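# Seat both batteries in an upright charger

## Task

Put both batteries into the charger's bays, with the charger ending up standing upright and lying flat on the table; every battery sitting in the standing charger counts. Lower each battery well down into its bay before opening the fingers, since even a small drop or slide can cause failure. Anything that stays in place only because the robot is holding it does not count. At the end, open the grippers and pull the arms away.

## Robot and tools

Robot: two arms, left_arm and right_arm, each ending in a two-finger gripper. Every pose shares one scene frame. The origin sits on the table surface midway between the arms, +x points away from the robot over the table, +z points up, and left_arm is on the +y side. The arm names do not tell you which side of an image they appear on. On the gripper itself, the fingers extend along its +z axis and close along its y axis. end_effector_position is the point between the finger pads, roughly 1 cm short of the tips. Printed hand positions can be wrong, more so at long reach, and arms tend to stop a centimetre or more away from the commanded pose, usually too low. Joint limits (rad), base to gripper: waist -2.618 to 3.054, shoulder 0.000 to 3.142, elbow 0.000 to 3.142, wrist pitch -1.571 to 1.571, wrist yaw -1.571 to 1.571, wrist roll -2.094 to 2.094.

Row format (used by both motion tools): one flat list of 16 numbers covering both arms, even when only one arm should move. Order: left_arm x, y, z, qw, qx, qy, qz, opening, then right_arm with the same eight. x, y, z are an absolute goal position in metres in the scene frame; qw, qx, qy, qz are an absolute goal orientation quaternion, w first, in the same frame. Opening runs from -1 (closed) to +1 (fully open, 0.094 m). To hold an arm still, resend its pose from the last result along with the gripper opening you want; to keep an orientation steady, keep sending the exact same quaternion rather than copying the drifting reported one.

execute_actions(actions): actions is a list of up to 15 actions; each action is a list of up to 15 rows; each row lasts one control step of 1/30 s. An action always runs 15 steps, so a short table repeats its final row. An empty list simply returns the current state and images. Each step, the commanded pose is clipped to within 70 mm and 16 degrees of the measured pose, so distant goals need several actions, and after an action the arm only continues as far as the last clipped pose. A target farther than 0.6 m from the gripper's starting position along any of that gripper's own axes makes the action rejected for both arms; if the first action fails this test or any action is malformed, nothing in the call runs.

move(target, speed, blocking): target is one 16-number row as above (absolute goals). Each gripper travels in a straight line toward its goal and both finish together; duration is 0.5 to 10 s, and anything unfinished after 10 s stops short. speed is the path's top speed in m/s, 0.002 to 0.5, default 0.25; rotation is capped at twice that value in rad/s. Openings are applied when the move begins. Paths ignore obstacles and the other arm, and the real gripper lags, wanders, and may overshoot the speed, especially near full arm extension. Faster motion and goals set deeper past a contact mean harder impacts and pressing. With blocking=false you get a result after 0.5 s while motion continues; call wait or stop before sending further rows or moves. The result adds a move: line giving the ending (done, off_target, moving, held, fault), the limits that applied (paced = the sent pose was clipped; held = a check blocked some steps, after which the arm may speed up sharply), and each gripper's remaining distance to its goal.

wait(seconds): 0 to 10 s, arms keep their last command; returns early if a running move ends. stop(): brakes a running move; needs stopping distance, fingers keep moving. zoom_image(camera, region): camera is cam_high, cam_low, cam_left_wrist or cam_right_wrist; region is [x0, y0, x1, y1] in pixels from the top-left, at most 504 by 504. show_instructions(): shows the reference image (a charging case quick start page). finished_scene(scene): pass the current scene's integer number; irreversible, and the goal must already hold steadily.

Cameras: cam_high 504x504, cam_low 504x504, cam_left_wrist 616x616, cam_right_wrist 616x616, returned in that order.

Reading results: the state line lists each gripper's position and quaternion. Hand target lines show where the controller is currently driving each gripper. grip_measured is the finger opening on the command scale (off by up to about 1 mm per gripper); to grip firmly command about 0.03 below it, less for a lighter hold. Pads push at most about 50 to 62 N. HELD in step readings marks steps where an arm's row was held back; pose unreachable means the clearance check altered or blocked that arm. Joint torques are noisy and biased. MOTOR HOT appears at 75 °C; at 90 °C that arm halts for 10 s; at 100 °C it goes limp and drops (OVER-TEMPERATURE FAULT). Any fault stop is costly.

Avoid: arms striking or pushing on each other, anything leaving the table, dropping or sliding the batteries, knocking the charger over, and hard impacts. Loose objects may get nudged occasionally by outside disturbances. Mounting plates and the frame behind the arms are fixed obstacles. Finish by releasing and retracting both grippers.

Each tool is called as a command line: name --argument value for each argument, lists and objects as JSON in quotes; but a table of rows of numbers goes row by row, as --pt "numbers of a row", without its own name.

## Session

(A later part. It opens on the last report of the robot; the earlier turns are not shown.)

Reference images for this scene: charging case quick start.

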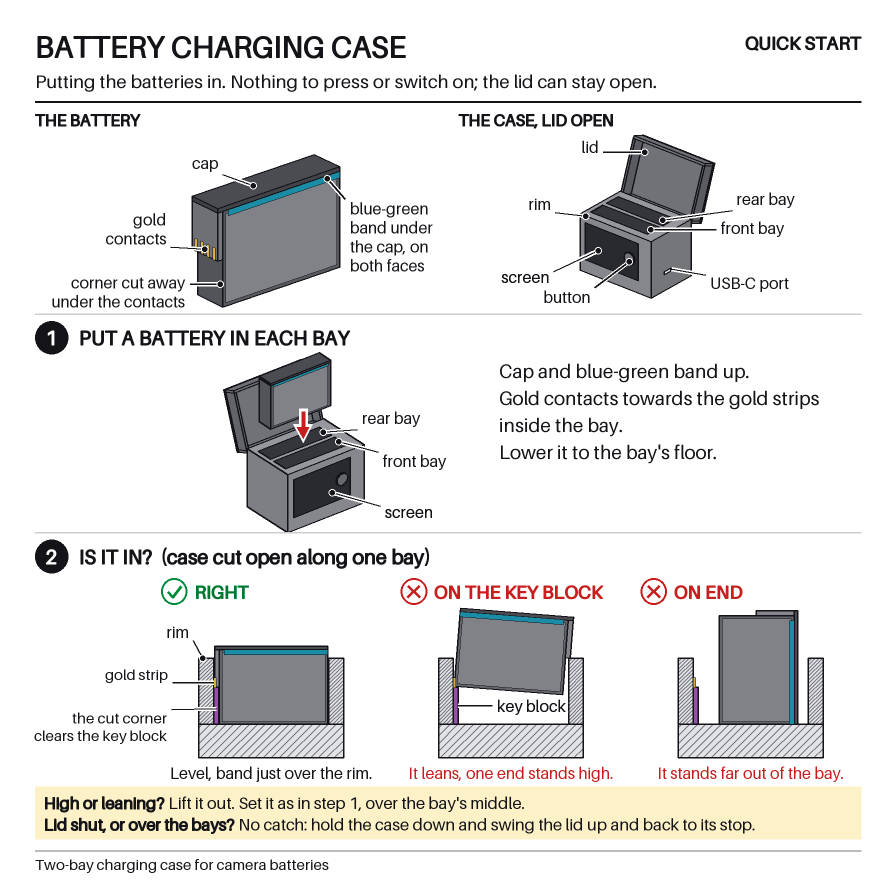

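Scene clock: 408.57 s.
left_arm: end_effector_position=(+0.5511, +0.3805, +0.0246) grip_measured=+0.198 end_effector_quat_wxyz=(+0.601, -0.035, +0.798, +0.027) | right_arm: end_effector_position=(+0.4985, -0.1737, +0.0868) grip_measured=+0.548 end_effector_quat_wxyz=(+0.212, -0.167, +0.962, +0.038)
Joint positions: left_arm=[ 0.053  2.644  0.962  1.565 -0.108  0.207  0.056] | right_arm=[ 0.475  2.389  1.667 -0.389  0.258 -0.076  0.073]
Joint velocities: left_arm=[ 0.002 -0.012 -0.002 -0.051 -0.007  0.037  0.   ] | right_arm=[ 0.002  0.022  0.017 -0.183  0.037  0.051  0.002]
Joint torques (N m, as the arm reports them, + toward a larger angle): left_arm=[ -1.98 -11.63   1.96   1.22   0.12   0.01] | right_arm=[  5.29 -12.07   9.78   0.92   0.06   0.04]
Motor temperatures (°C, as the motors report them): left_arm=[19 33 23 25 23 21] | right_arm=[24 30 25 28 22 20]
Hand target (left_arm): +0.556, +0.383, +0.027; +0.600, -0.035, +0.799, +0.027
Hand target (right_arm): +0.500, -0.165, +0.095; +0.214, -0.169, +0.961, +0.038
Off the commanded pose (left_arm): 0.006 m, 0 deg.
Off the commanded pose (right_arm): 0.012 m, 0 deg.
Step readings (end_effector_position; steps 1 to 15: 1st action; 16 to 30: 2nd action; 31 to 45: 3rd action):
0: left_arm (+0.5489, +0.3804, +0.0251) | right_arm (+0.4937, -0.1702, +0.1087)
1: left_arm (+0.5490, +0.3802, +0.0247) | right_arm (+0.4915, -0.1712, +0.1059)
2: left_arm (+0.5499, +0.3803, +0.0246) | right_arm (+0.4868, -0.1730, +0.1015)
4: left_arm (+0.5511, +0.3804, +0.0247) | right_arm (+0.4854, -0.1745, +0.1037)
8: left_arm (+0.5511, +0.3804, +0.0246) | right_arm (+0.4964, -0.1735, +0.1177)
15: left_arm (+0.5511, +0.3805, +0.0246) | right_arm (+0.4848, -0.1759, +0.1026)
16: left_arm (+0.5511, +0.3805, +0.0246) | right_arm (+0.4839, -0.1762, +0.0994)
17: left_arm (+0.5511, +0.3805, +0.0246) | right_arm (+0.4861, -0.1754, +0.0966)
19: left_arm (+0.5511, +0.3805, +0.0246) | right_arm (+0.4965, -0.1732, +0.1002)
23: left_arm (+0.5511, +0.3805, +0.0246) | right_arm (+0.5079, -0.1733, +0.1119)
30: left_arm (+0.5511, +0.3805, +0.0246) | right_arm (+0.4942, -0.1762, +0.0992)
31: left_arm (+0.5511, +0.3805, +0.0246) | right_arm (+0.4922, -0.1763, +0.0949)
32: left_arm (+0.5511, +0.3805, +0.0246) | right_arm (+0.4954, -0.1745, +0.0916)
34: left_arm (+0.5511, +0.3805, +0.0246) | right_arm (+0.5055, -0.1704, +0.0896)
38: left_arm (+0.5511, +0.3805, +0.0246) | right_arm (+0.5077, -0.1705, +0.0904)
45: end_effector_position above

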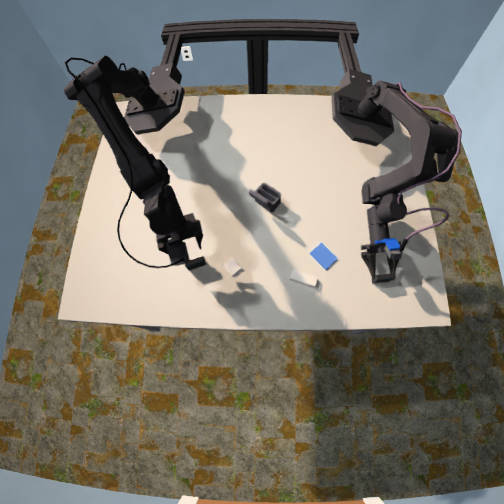

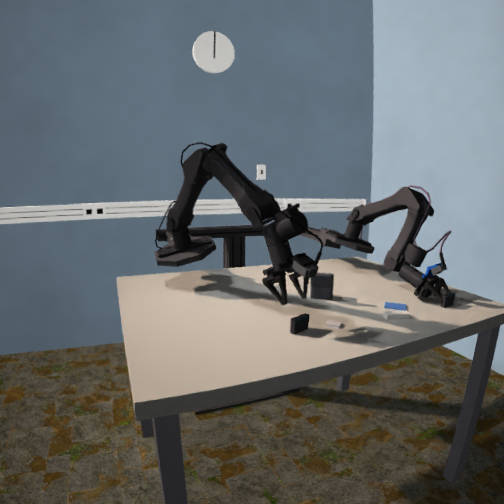

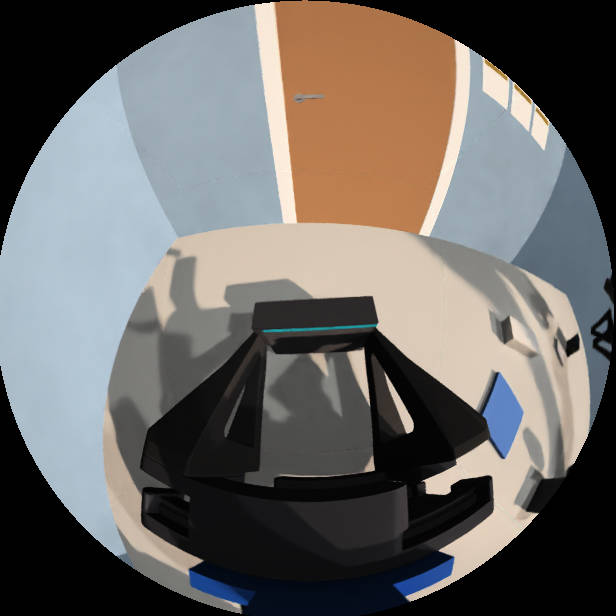

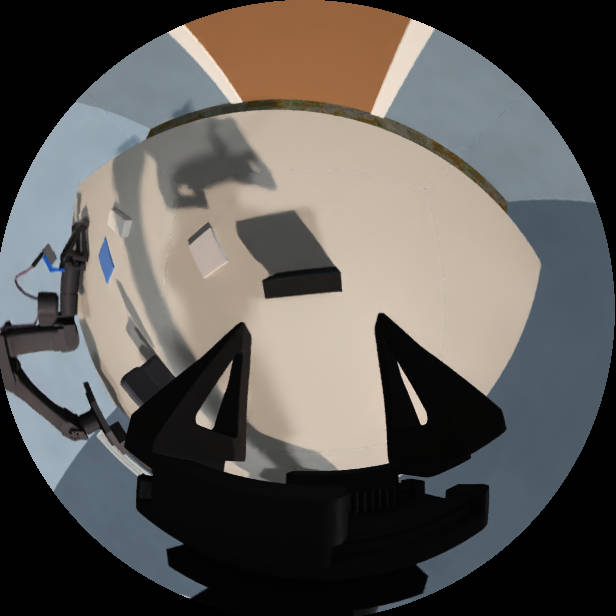

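execute_actions --actions '[[[0.556,0.383,0.03,0.6,-0.035,0.799,0.027,0.188, 0.512,-0.155,0.08,0.2132,-0.1695,0.9617,0.0376,0.55],[0.556,0.383,0.03,0.6,-0.035,0.799,0.027,0.188, 0.512,-0.155,0.08,0.2132,-0.1695,0.9617,0.0376,0.55],[0.556,0.383,0.03,0.6,-0.035,0.799,0.027,0.196, 0.512,-0.155,0.08,0.2132,-0.1695,0.9617,0.0376,0.55],[0.556,0.383,0.03,0.6,-0.035,0.799,0.027,0.196, 0.512,-0.155,0.08,0.2132,-0.1695,0.9617,0.0376,0.55],[0.556,0.383,0.03,0.6,-0.035,0.799,0.027,0.196, 0.512,-0.155,0.08,0.2132,-0.1695,0.9617,0.0376,0.55],[0.556,0.383,0.03,0.6,-0.035,0.799,0.027,0.204, 0.512,-0.155,0.08,0.2132,-0.1695,0.9617,0.0376,0.55],[0.556,0.383,0.03,0.6,-0.035,0.799,0.027,0.204, 0.512,-0.155,0.08,0.2132,-0.1695,0.9617,0.0376,0.55],[0.556,0.383,0.03,0.6,-0.035,0.799,0.027,0.204, 0.512,-0.155,0.08,0.2132,-0.1695,0.9617,0.0376,0.55],[0.556,0.383,0.03,0.6,-0.035,0.799,0.027,0.212, 0.512,-0.155,0.08,0.2132,-0.1695,0.9617,0.0376,0.55],[0.556,0.383,0.03,0.6,-0.035,0.799,0.027,0.212, 0.512,-0.155,0.08,0.2132,-0.1695,0.9617,0.0376,0.55],[0.556,0.383,0.03,0.6,-0.035,0.799,0.027,0.212, 0.512,-0.155,0.08,0.2132,-0.1695,0.9617,0.0376,0.55],[0.556,0.383,0.03,0.6,-0.035,0.799,0.027,0.22, 0.512,-0.155,0.08,0.2132,-0.1695,0.9617,0.0376,0.55],[0.556,0.383,0.03,0.6,-0.035,0.799,0.027,0.22, 0.512,-0.155,0.08,0.2132,-0.1695,0.9617,0.0376,0.55],[0.556,0.383,0.03,0.6,-0.035,0.799,0.027,0.235, 0.512,-0.155,0.08,0.2132,-0.1695,0.9617,0.0376,0.55],[0.556,0.383,0.03,0.6,-0.035,0.799,0.027,0.25, 0.512,-0.155,0.08,0.2132,-0.1695,0.9617,0.0376,0.55]],[[0.556,0.383,0.034,0.6,-0.035,0.799,0.027,0.5, 0.514,-0.154,0.07,0.2132,-0.1695,0.9617,0.0376,0.55]],[[0.556,0.383,0.07,0.6,-0.035,0.799,0.027,0.55, 0.514,-0.154,0.07,0.2132,-0.1695,0.9617,0.0376,0.55]]]'

Scene clock: 426.63 s.
left_arm: end_effector_position=(+0.5605, +0.3917, +0.0702) grip_measured=+0.548 end_effector_quat_wxyz=(+0.605, -0.040, +0.795, +0.033) | right_arm: end_effector_position=(+0.4994, -0.1639, +0.0538) grip_measured=+0.548 end_effector_quat_wxyz=(+0.185, -0.173, +0.967, +0.034)
Joint positions: left_arm=[ 0.047  2.466  0.901  1.462 -0.128  0.207  0.073] | right_arm=[ 0.475  2.507  1.765 -0.428  0.26  -0.071  0.073]
Joint velocities: left_arm=[-0.002 -0.007  0.007 -0.037  0.037  0.037  0.001] | right_arm=[-0.017 -0.007 -0.012  0.022 -0.022  0.066  0.   ]
Joint torques (N m, as the arm reports them, + toward a larger angle): left_arm=[ -3.69 -11.04   0.64   1.4    0.03  -0.05] | right_arm=[  5.19 -12.96   9.66   1.07   0.06   0.01]
Motor temperatures (°C, as the motors report them): left_arm=[19 34 23 24 23 21] | right_arm=[24 31 26 27 22 20]
Hand target (left_arm): +0.557, +0.383, +0.070; +0.600, -0.035, +0.799, +0.027
Hand target (right_arm): +0.513, -0.154, +0.070; +0.213, -0.169, +0.961, +0.037
Off the commanded pose (left_arm): 0.010 m, 1 deg.
Off the commanded pose (right_arm): 0.024 m, 3 deg.
Step readings (end_effector_position; steps 1 to 15: 1st action; 16 to 30: 2nd action; 31 to 45: 3rd action):
0: left_arm (+0.5511, +0.3805, +0.0246) | right_arm (+0.4916, -0.1749, +0.0813)
1: left_arm (+0.5511, +0.3805, +0.0245) | right_arm (+0.4926, -0.1743, +0.0800)
2: left_arm (+0.5511, +0.3805, +0.0245) | right_arm (+0.4976, -0.1720, +0.0788)
4: left_arm (+0.5511, +0.3805, +0.0245) | right_arm (+0.5043, -0.1680, +0.0740)
8: left_arm (+0.5511, +0.3805, +0.0245) | right_arm (+0.5016, -0.1657, +0.0629)
15: left_arm (+0.5512, +0.3806, +0.0247) | right_arm (+0.4997, -0.1658, +0.0603)
16: left_arm (+0.5516, +0.3806, +0.0250) | right_arm (+0.4998, -0.1656, +0.0598)
17: left_arm (+0.5519, +0.3806, +0.0250) | right_arm (+0.5006, -0.1651, +0.0594)
19: left_arm (+0.5527, +0.3809, +0.0260) | right_arm (+0.5009, -0.1644, +0.0576)
23: left_arm (+0.5533, +0.3811, +0.0268) | right_arm (+0.4996, -0.1640, +0.0544)
30: left_arm (+0.5529, +0.3807, +0.0251) | right_arm (+0.4994, -0.1639, +0.0538)
31: left_arm (+0.5522, +0.3811, +0.0265) | right_arm (+0.4994, -0.1639, +0.0538)
32: left_arm (+0.5491, +0.3820, +0.0288) | right_arm (+0.4994, -0.1639, +0.0538)
34: left_arm (+0.5509, +0.3859, +0.0454) | right_arm (+0.4994, -0.1639, +0.0538)
38: left_arm (+0.5609, +0.3917, +0.0722) | right_arm (+0.4994, -0.1639, +0.0538)
45: end_effector_position above

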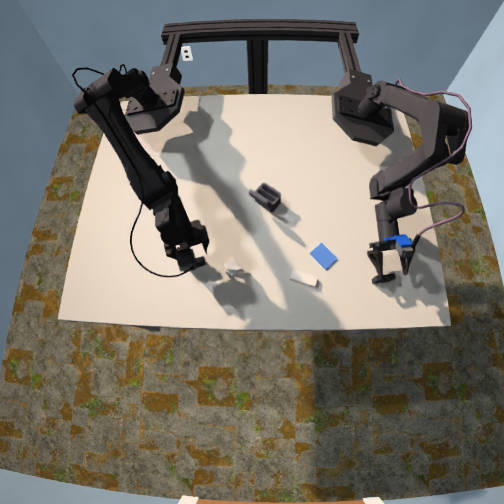

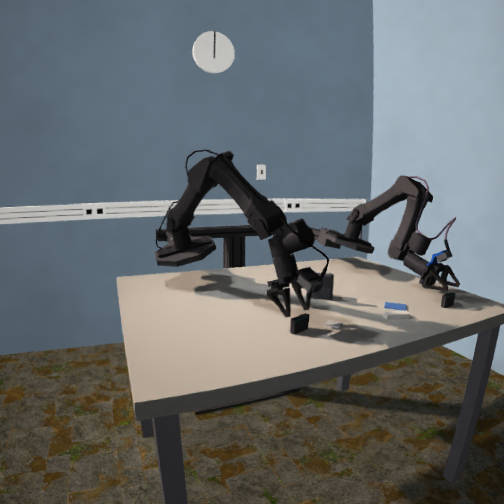

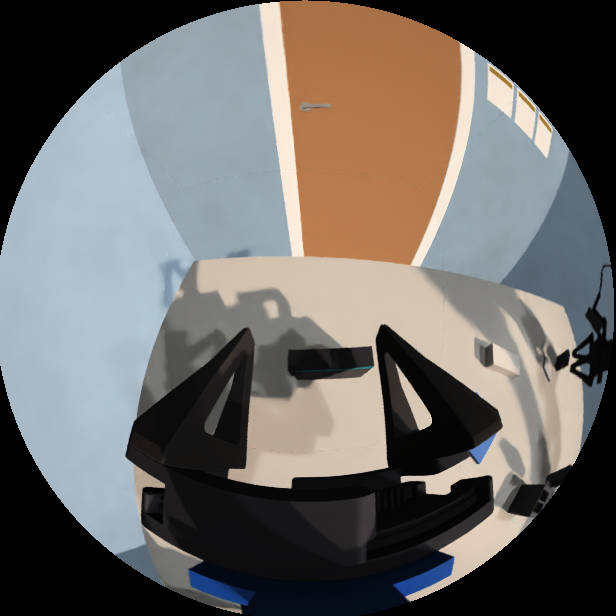

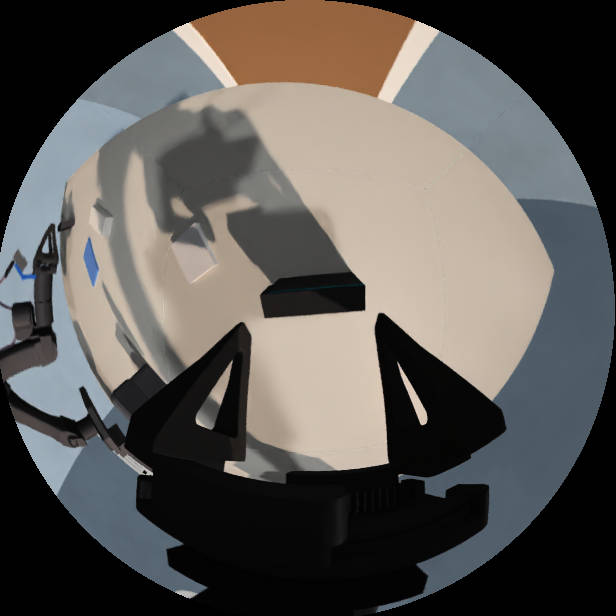

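execute_actions --actions '[[[0.55,0.383,0.11,0.5,-0.038,0.865,0.022,0.55, 0.528,-0.149,0.07,0.2132,-0.1695,0.9617,0.0376,0.55]],[[0.54,0.383,0.12,0.36,-0.04,0.932,0.016,0.55, 0.53,-0.148,0.062,0.2132,-0.1695,0.9617,0.0376,0.55]],[[0.54,0.383,0.11,0.2162,-0.0426,0.9754,0.0094,0.55, 0.53,-0.148,0.062,0.2132,-0.1695,0.9617,0.0376,0.55]]]'

Scene clock: 431.73 s.
left_arm: end_effector_position=(+0.5416, +0.3869, +0.1068) grip_measured=+0.548 end_effector_quat_wxyz=(+0.231, -0.045, +0.972, +0.013) | right_arm: end_effector_position=(+0.5178, -0.1542, +0.0461) grip_measured=+0.548 end_effector_quat_wxyz=(+0.192, -0.170, +0.966, +0.035)
Joint positions: left_arm=[-0.029  2.05   1.361 -0.274 -0.278 -0.013  0.073] | right_arm=[ 0.475  2.593  1.894 -0.456  0.26  -0.071  0.073]
Joint velocities: left_arm=[-0.022  0.139  0.007 -0.403 -0.007 -0.139 -0.   ] | right_arm=[-0.007  0.017 -0.002 -0.037  0.051  0.066  0.   ]
Joint torques (N m, as the arm reports them, + toward a larger angle): left_arm=[ -3.26 -11.09   6.51   0.8   -0.09  -0.02] | right_arm=[  4.64 -13.66   9.87   0.92   0.05  -0.01]
Motor temperatures (°C, as the motors report them): left_arm=[19 34 23 25 23 21] | right_arm=[24 31 26 27 22 20]
Hand target (left_arm): +0.540, +0.383, +0.109; +0.217, -0.043, +0.975, +0.012
Hand target (right_arm): +0.530, -0.148, +0.062; +0.213, -0.169, +0.961, +0.037
Off the commanded pose (left_arm): 0.005 m, 2 deg.
Off the commanded pose (right_arm): 0.021 m, 3 deg.
Step readings (end_effector_position; steps 1 to 15: 1st action; 16 to 30: 2nd action; 31 to 45: 3rd action):
0: left_arm (+0.5602, +0.3916, +0.0693) | right_arm (+0.4994, -0.1639, +0.0538)
1: left_arm (+0.5574, +0.3915, +0.0692) | right_arm (+0.5006, -0.1634, +0.0537)
2: left_arm (+0.5492, +0.3906, +0.0702) | right_arm (+0.5056, -0.1616, +0.0542)
4: left_arm (+0.5468, +0.3895, +0.0942) | right_arm (+0.5150, -0.1582, +0.0557)
8: left_arm (+0.5605, +0.3908, +0.1415) | right_arm (+0.5212, -0.1562, +0.0577)
15: left_arm (+0.5492, +0.3877, +0.1156) | right_arm (+0.5206, -0.1563, +0.0572)
16: left_arm (+0.5451, +0.3873, +0.1111) | right_arm (+0.5205, -0.1561, +0.0562)
17: left_arm (+0.5384, +0.3869, +0.1071) | right_arm (+0.5212, -0.1556, +0.0555)
19: left_arm (+0.5345, +0.3873, +0.1117) | right_arm (+0.5207, -0.1549, +0.0524)
23: left_arm (+0.5520, +0.3908, +0.1329) | right_arm (+0.5181, -0.1542, +0.0467)
30: left_arm (+0.5402, +0.3890, +0.1187) | right_arm (+0.5178, -0.1542, +0.0461)
31: left_arm (+0.5370, +0.3885, +0.1144) | right_arm (+0.5178, -0.1542, +0.0461)
32: left_arm (+0.5371, +0.3879, +0.1106) | right_arm (+0.5178, -0.1542, +0.0461)
34: left_arm (+0.5464, +0.3878, +0.1114) | right_arm (+0.5178, -0.1542, +0.0461)
38: left_arm (+0.5585, +0.3897, +0.1213) | right_arm (+0.5178, -0.1542, +0.0461)
45: end_effector_position above

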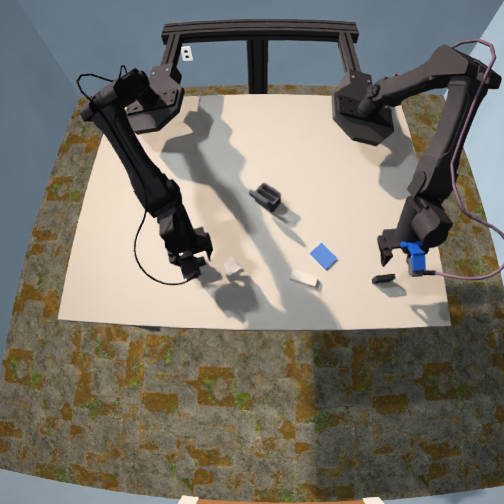

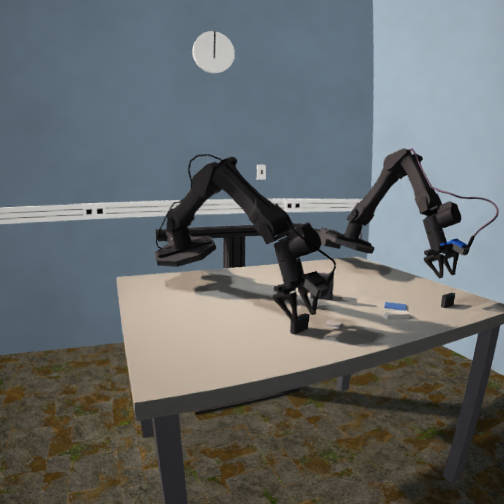

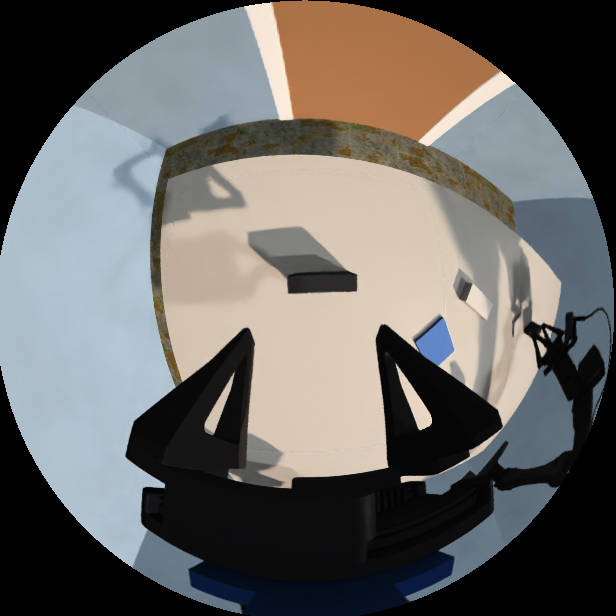

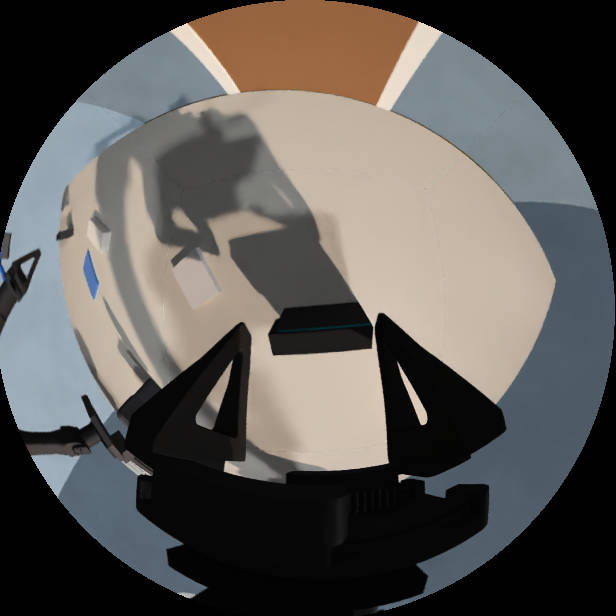

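execute_actions --actions '[[[0.545,0.378,0.10,0.2162,-0.0426,0.9754,0.0094,0.55, 0.532,-0.151,0.054,0.2132,-0.1695,0.9617,0.0376,0.55]],[[0.55,0.378,0.085,0.2162,-0.0426,0.9754,0.0094,0.55, 0.532,-0.151,0.052,0.2132,-0.1695,0.9617,0.0376,0.5]]]'

Scene clock: 438.13 s.
left_arm: end_effector_position=(+0.5332, +0.3786, +0.0711) grip_measured=+0.548 end_effector_quat_wxyz=(+0.190, -0.040, +0.981, +0.013) | right_arm: end_effector_position=(+0.5149, -0.1534, +0.0395) grip_measured=+0.502 end_effector_quat_wxyz=(+0.186, -0.175, +0.966, +0.033)
Joint positions: left_arm=[-0.029  2.145  1.394 -0.299 -0.278 -0.024  0.073] | right_arm=[ 0.475  2.606  1.894 -0.456  0.26  -0.077  0.071]
Joint velocities: left_arm=[-0.012  0.002  0.002  0.051 -0.022 -0.037  0.   ] | right_arm=[ 0.012  0.012 -0.007 -0.022  0.007  0.007  0.   ]
Joint torques (N m, as the arm reports them, + toward a larger angle): left_arm=[ -2.87 -11.93   5.82   0.85   0.02   0.05] | right_arm=[  3.87 -13.39   9.5    1.11  -0.04  -0.1 ]
Motor temperatures (°C, as the motors report them): left_arm=[19 34 23 24 23 21] | right_arm=[24 31 26 26 22 20]
Hand target (left_arm): +0.549, +0.378, +0.085; +0.216, -0.043, +0.975, +0.009
Hand target (right_arm): +0.531, -0.151, +0.052; +0.213, -0.170, +0.961, +0.037
Off the commanded pose (left_arm): 0.022 m, 3 deg.
Off the commanded pose (right_arm): 0.021 m, 3 deg.
Step readings (end_effector_position; steps 1 to 15: 1st action; 16 to 30: 2nd action):
0: left_arm (+0.5290, +0.3850, +0.0968) | right_arm (+0.5178, -0.1542, +0.0461)
1: left_arm (+0.5294, +0.3849, +0.0961) | right_arm (+0.5176, -0.1541, +0.0455)
2: left_arm (+0.5309, +0.3846, +0.0951) | right_arm (+0.5175, -0.1540, +0.0451)
4: left_arm (+0.5323, +0.3837, +0.0918) | right_arm (+0.5166, -0.1538, +0.0433)
8: left_arm (+0.5307, +0.3825, +0.0867) | right_arm (+0.5150, -0.1534, +0.0399)
15: left_arm (+0.5308, +0.3825, +0.0867) | right_arm (+0.5149, -0.1534, +0.0395)
16: left_arm (+0.5312, +0.3822, +0.0856) | right_arm (+0.5149, -0.1534, +0.0395)
17: left_arm (+0.5330, +0.3818, +0.0841) | right_arm (+0.5149, -0.1534, +0.0395)
19: left_arm (+0.5352, +0.3805, +0.0792) | right_arm (+0.5149, -0.1534, +0.0395)
23: left_arm (+0.5328, +0.3787, +0.0712) | right_arm (+0.5149, -0.1534, +0.0395)
30: end_effector_position above

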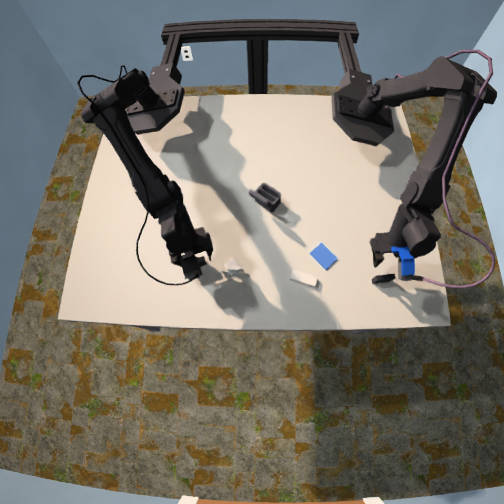

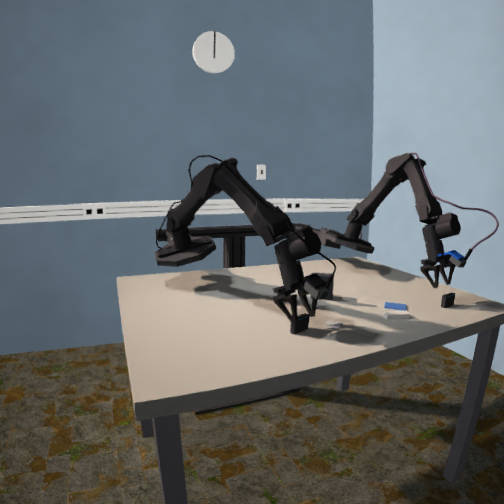

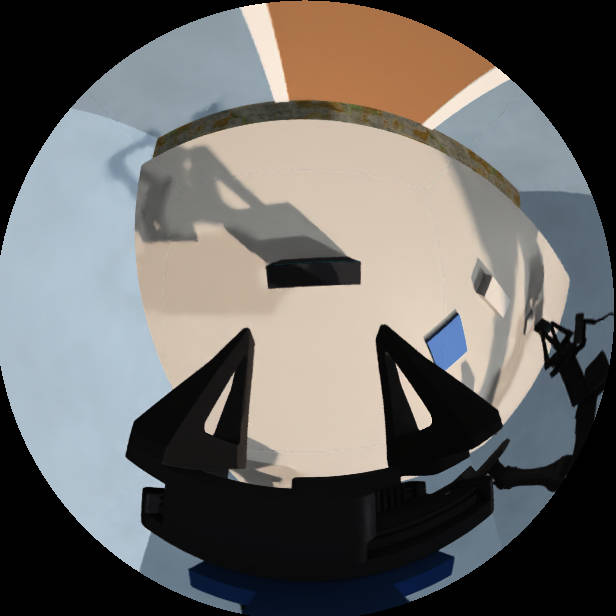

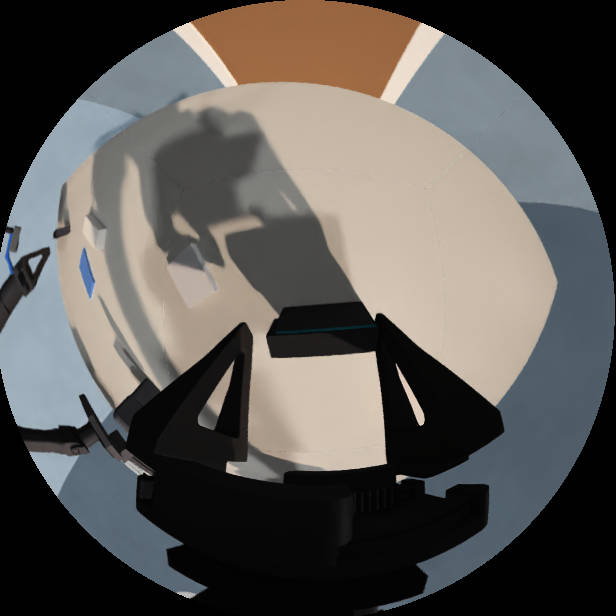

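zoom_image --camera "cam_right_wrist" --region '[220,270,410,400]'

zoom_image --camera "cam_low" --region '[250,260,350,340]'

Region (220, 270, 410, 400) of cam_right_wrist's 616x616 image, scaled by 2.653, with more detail than that image has; it fills the top 345 rows of this view, and the rest is white.

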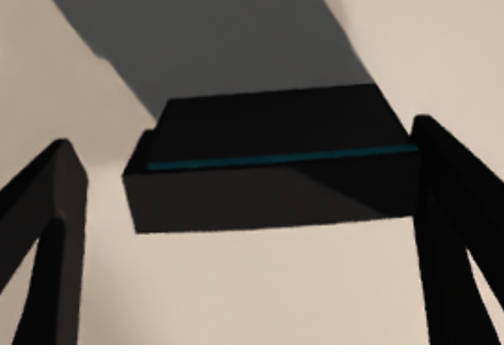

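Region (250, 260, 350, 340) of cam_low's 504x504 image, scaled by 5.040, with more detail than that image has; it fills the top 403 rows of this view, and the rest is white.

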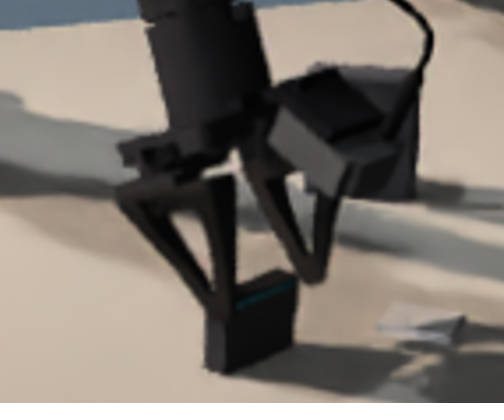

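execute_actions --actions '[[[0.565,0.378,0.08,0.2162,-0.0426,0.9754,0.0094,0.55, 0.532,-0.151,0.052,0.2132,-0.1695,0.9617,0.0376,0.3]],[[0.567,0.378,0.07,0.2162,-0.0426,0.9754,0.0094,0.55, 0.532,-0.151,0.052,0.2132,-0.1695,0.9617,0.0376,0.14]]]'

Scene clock: 447.93 s.
left_arm: end_effector_position=(+0.5516, +0.3741, +0.0582) grip_measured=+0.548 end_effector_quat_wxyz=(+0.193, -0.037, +0.980, +0.012) | right_arm: end_effector_position=(+0.5148, -0.1533, +0.0395) grip_measured=+0.194 end_effector_quat_wxyz=(+0.186, -0.175, +0.966, +0.033)
Joint positions: left_arm=[-0.029  2.228  1.482 -0.296 -0.275 -0.018  0.073] | right_arm=[ 0.475  2.606  1.894 -0.456  0.26  -0.077  0.056]
Joint velocities: left_arm=[-0.007  0.007 -0.002 -0.007 -0.007 -0.022  0.001] | right_arm=[-0.002 -0.007  0.002 -0.007 -0.051 -0.022 -0.001]
Joint torques (N m, as the arm reports them, + toward a larger angle): left_arm=[ -2.25 -12.41   5.84   0.88   0.02   0.06] | right_arm=[  3.79 -13.35   9.56   1.14  -0.02  -0.09]
Motor temperatures (°C, as the motors report them): left_arm=[19 34 24 24 23 21] | right_arm=[24 32 26 27 22 20]
Hand target (left_arm): +0.566, +0.378, +0.071; +0.216, -0.043, +0.975, +0.009
Hand target (right_arm): +0.531, -0.151, +0.052; +0.213, -0.170, +0.961, +0.037
Off the commanded pose (left_arm): 0.020 m, 3 deg.
Off the commanded pose (right_arm): 0.021 m, 3 deg.
Step readings (end_effector_position; steps 1 to 15: 1st action; 16 to 30: 2nd action):
0: left_arm (+0.5334, +0.3786, +0.0712) | right_arm (+0.5149, -0.1534, +0.0395)
1: left_arm (+0.5345, +0.3785, +0.0708) | right_arm (+0.5149, -0.1534, +0.0395)
2: left_arm (+0.5392, +0.3782, +0.0706) | right_arm (+0.5149, -0.1534, +0.0395)
4: left_arm (+0.5483, +0.3777, +0.0704) | right_arm (+0.5149, -0.1534, +0.0395)
8: left_arm (+0.5526, +0.3774, +0.0704) | right_arm (+0.5149, -0.1534, +0.0395)
15: left_arm (+0.5525, +0.3774, +0.0702) | right_arm (+0.5149, -0.1534, +0.0395)
16: left_arm (+0.5526, +0.3772, +0.0694) | right_arm (+0.5148, -0.1533, +0.0395)
17: left_arm (+0.5535, +0.3769, +0.0684) | right_arm (+0.5148, -0.1533, +0.0395)
19: left_arm (+0.5538, +0.3758, +0.0645) | right_arm (+0.5148, -0.1533, +0.0395)
23: left_arm (+0.5515, +0.3741, +0.0583) | right_arm (+0.5148, -0.1533, +0.0395)
30: end_effector_position above

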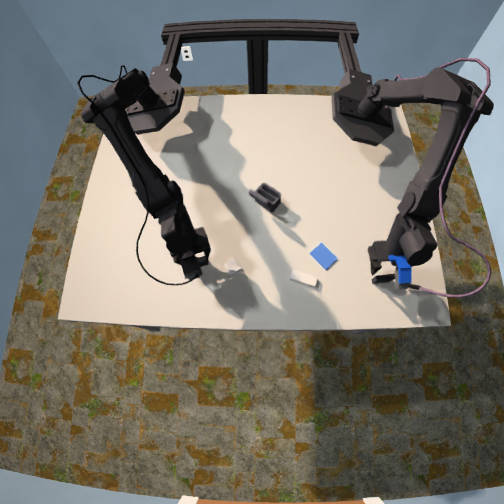

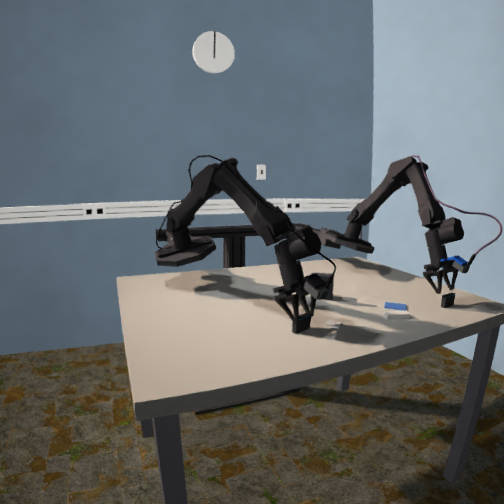

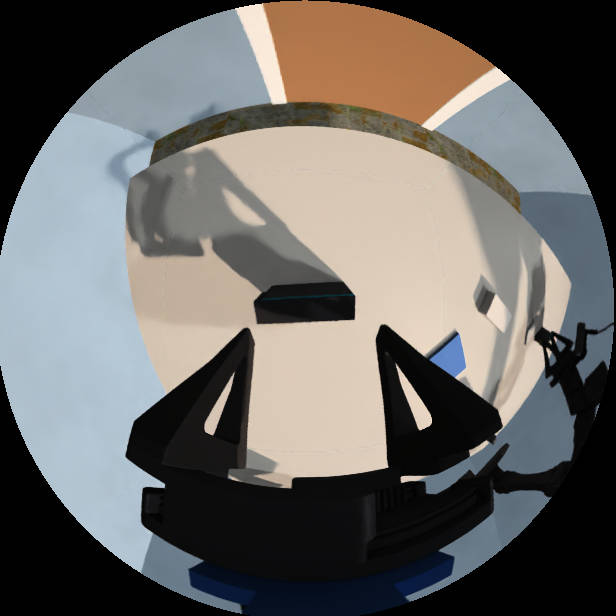

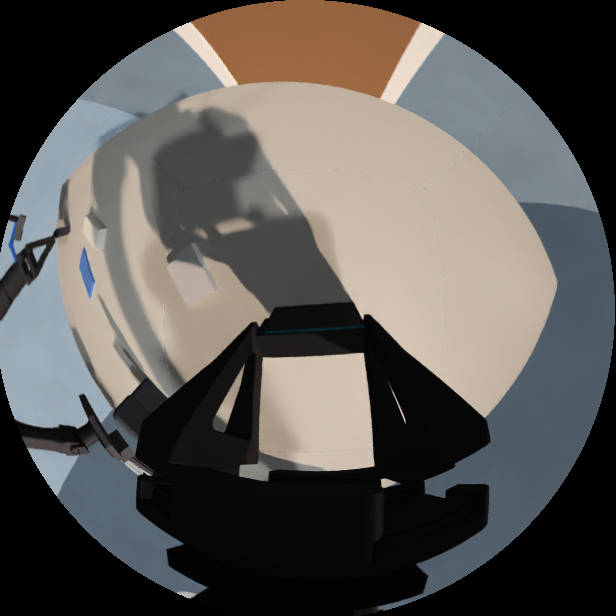

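execute_actions --actions '[[[0.578,0.385,0.064,0.2162,-0.0426,0.9754,0.0094,0.55, 0.525,-0.153,0.085,0.2,-0.17,0.9585,0.035,0.14]],[[0.58,0.385,0.057,0.2162,-0.0426,0.9754,0.0094,0.5, 0.48,-0.16,0.12,0.19,-0.17,0.966,0.034,0.14]]]'

Scene clock: 456.43 s.
left_arm: end_effector_position=(+0.5643, +0.3832, +0.0448) grip_measured=+0.502 end_effector_quat_wxyz=(+0.193, -0.040, +0.980, +0.012) | right_arm: end_effector_position=(+0.4777, -0.1639, +0.1094) grip_measured=+0.194 end_effector_quat_wxyz=(+0.175, -0.174, +0.968, +0.033)
Joint positions: left_arm=[-0.001  2.291  1.551 -0.296 -0.262  0.002  0.071] | right_arm=[ 0.523  2.357  1.718 -0.564  0.277 -0.021  0.056]
Joint velocities: left_arm=[-0.012  0.007 -0.007 -0.037  0.066  0.037  0.   ] | right_arm=[ 0.002 -0.002 -0.022  0.037  0.022  0.007 -0.001]
Joint torques (N m, as the arm reports them, + toward a larger angle): left_arm=[ -2.67 -12.75   6.     0.86   0.05   0.07] | right_arm=[  4.59 -13.59   6.05   0.96   0.11   0.04]
Motor temperatures (°C, as the motors report them): left_arm=[19 35 24 23 23 21] | right_arm=[24 32 26 27 22 20]
Hand target (left_arm): +0.579, +0.385, +0.057; +0.216, -0.043, +0.975, +0.009
Hand target (right_arm): +0.481, -0.160, +0.120; +0.190, -0.170, +0.966, +0.033
Off the commanded pose (left_arm): 0.020 m, 3 deg.
Off the commanded pose (right_arm): 0.012 m, 2 deg.
Step readings (end_effector_position; steps 1 to 15: 1st action; 16 to 30: 2nd action):
0: left_arm (+0.5516, +0.3741, +0.0582) | right_arm (+0.5148, -0.1533, +0.0395)
1: left_arm (+0.5525, +0.3746, +0.0576) | right_arm (+0.5142, -0.1538, +0.0404)
2: left_arm (+0.5560, +0.3753, +0.0570) | right_arm (+0.5124, -0.1548, +0.0412)
4: left_arm (+0.5623, +0.3788, +0.0557) | right_arm (+0.5102, -0.1567, +0.0444)
8: left_arm (+0.5644, +0.3853, +0.0535) | right_arm (+0.5114, -0.1586, +0.0522)
15: left_arm (+0.5643, +0.3856, +0.0532) | right_arm (+0.5108, -0.1594, +0.0540)
16: left_arm (+0.5645, +0.3854, +0.0526) | right_arm (+0.5081, -0.1604, +0.0567)
17: left_arm (+0.5654, +0.3852, +0.0519) | right_arm (+0.4972, -0.1642, +0.0595)
19: left_arm (+0.5660, +0.3844, +0.0493) | right_arm (+0.4779, -0.1698, +0.0712)
23: left_arm (+0.5645, +0.3833, +0.0452) | right_arm (+0.4752, -0.1658, +0.1008)
30: end_effector_position above

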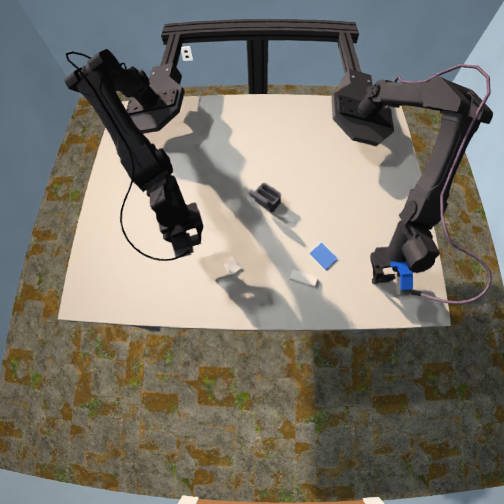

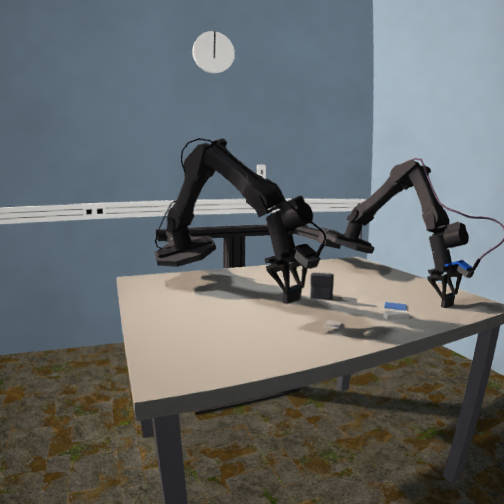

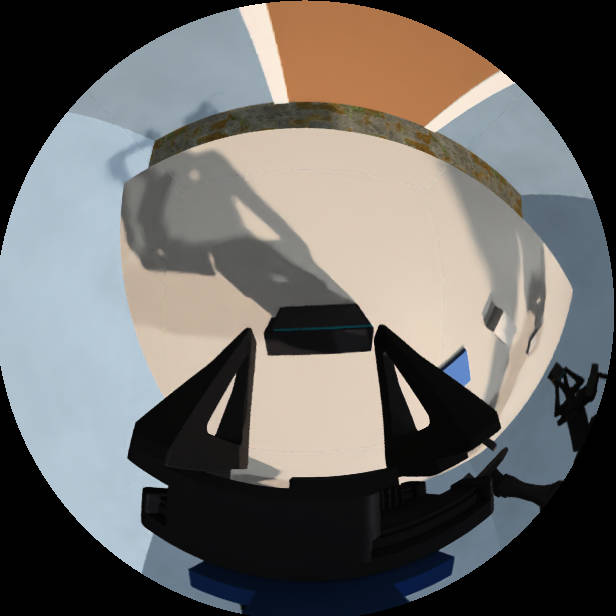

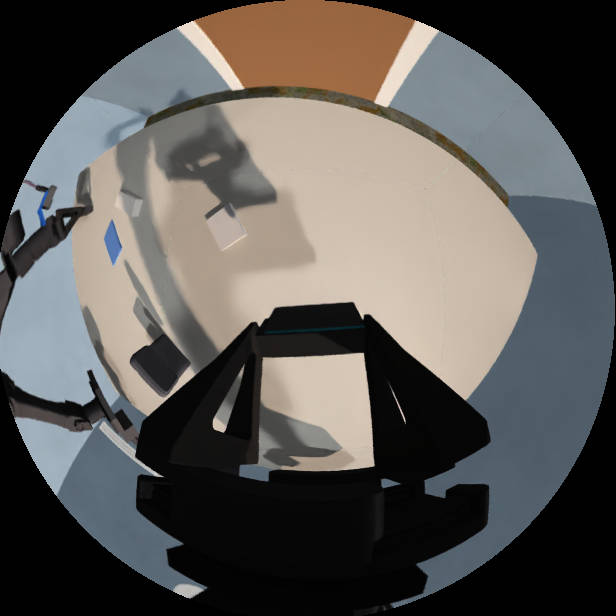

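execute_actions --actions '[[[0.58,0.385,0.055,0.2162,-0.0426,0.9754,0.0094,0.3, 0.38,-0.15,0.13,0.16,-0.45,0.875,0.08,0.14]],[[0.58,0.385,0.055,0.2162,-0.0426,0.9754,0.0094,0.14, 0.30,-0.13,0.13,0.125,-0.70,0.69,0.13,0.14]]]'

Scene clock: 459.93 s.
left_arm: end_effector_position=(+0.5645, +0.3828, +0.0449) grip_measured=+0.204 end_effector_quat_wxyz=(+0.194, -0.039, +0.980, +0.011) | right_arm: end_effector_position=(+0.2905, -0.1403, +0.1147) grip_measured=+0.194 end_effector_quat_wxyz=(-0.101, +0.677, -0.720, -0.115)
Joint positions: left_arm=[-0.001  2.291  1.551 -0.295 -0.26   0.003  0.057] | right_arm=[ 0.658  2.03   1.165 -0.59   0.002 -0.955  0.056]
Joint velocities: left_arm=[-0.007  0.012 -0.007 -0.022  0.066  0.037  0.   ] | right_arm=[-0.051  0.012  0.007 -0.066 -0.125 -0.418 -0.001]
Joint torques (N m, as the arm reports them, + toward a larger angle): left_arm=[ -2.55 -12.33   5.79   0.86   0.02   0.06] | right_arm=[ 2.84 -9.85  9.97  0.36 -0.4  -0.1 ]
Motor temperatures (°C, as the motors report them): left_arm=[19 35 24 23 23 21] | right_arm=[24 32 26 27 22 20]
Hand target (left_arm): +0.579, +0.385, +0.056; +0.216, -0.043, +0.975, +0.009
Hand target (right_arm): +0.300, -0.131, +0.131; -0.127, +0.699, -0.692, -0.127
Off the commanded pose (left_arm): 0.019 m, 3 deg.
Off the commanded pose (right_arm): 0.021 m, 5 deg.
Step readings (end_effector_position; steps 1 to 15: 1st action; 16 to 30: 2nd action):
0: left_arm (+0.5643, +0.3832, +0.0448) | right_arm (+0.4778, -0.1642, +0.1094)
1: left_arm (+0.5643, +0.3832, +0.0448) | right_arm (+0.4733, -0.1636, +0.1089)
2: left_arm (+0.5644, +0.3831, +0.0449) | right_arm (+0.4587, -0.1662, +0.1077)
4: left_arm (+0.5644, +0.3830, +0.0449) | right_arm (+0.4187, -0.1709, +0.1049)
8: left_arm (+0.5644, +0.3829, +0.0449) | right_arm (+0.3693, -0.1634, +0.1063)
15: left_arm (+0.5645, +0.3829, +0.0449) | right_arm (+0.3705, -0.1566, +0.1168)
16: left_arm (+0.5645, +0.3828, +0.0449) | right_arm (+0.3674, -0.1549, +0.1168)
17: left_arm (+0.5645, +0.3828, +0.0449) | right_arm (+0.3567, -0.1545, +0.1167)
19: left_arm (+0.5645, +0.3828, +0.0449) | right_arm (+0.3247, -0.1507, +0.1154)
23: left_arm (+0.5645, +0.3828, +0.0449) | right_arm (+0.2933, -0.1380, +0.1158)
30: end_effector_position above

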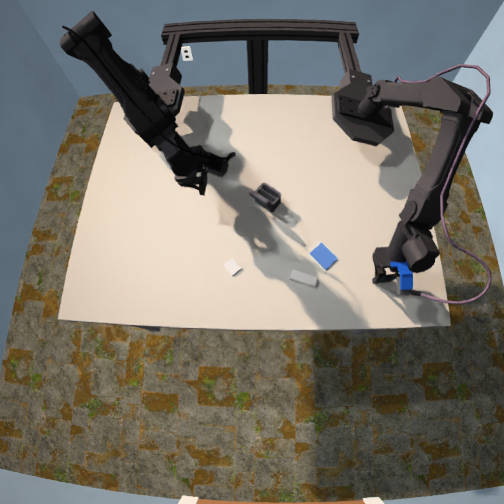

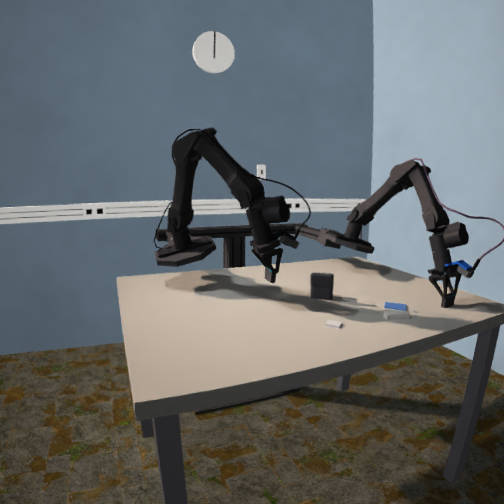

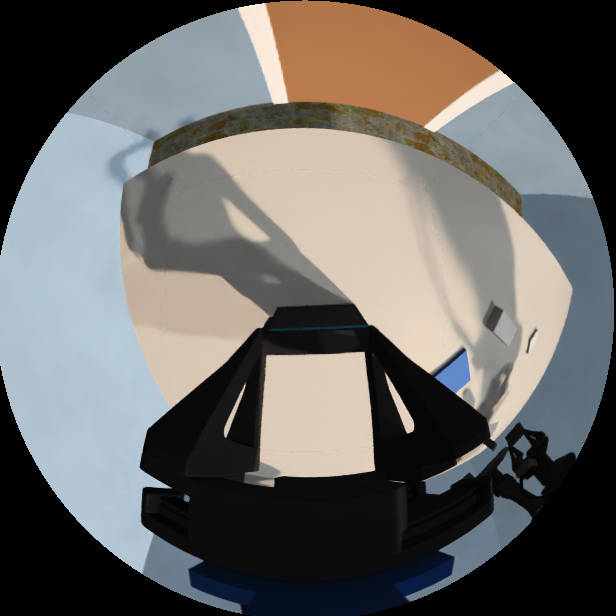

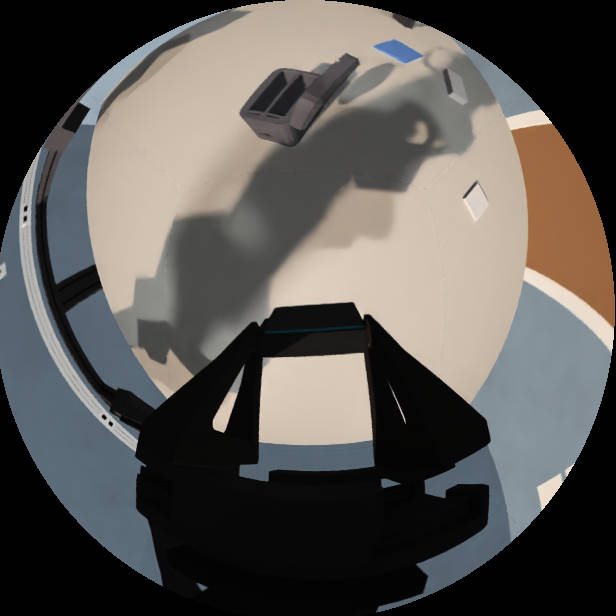

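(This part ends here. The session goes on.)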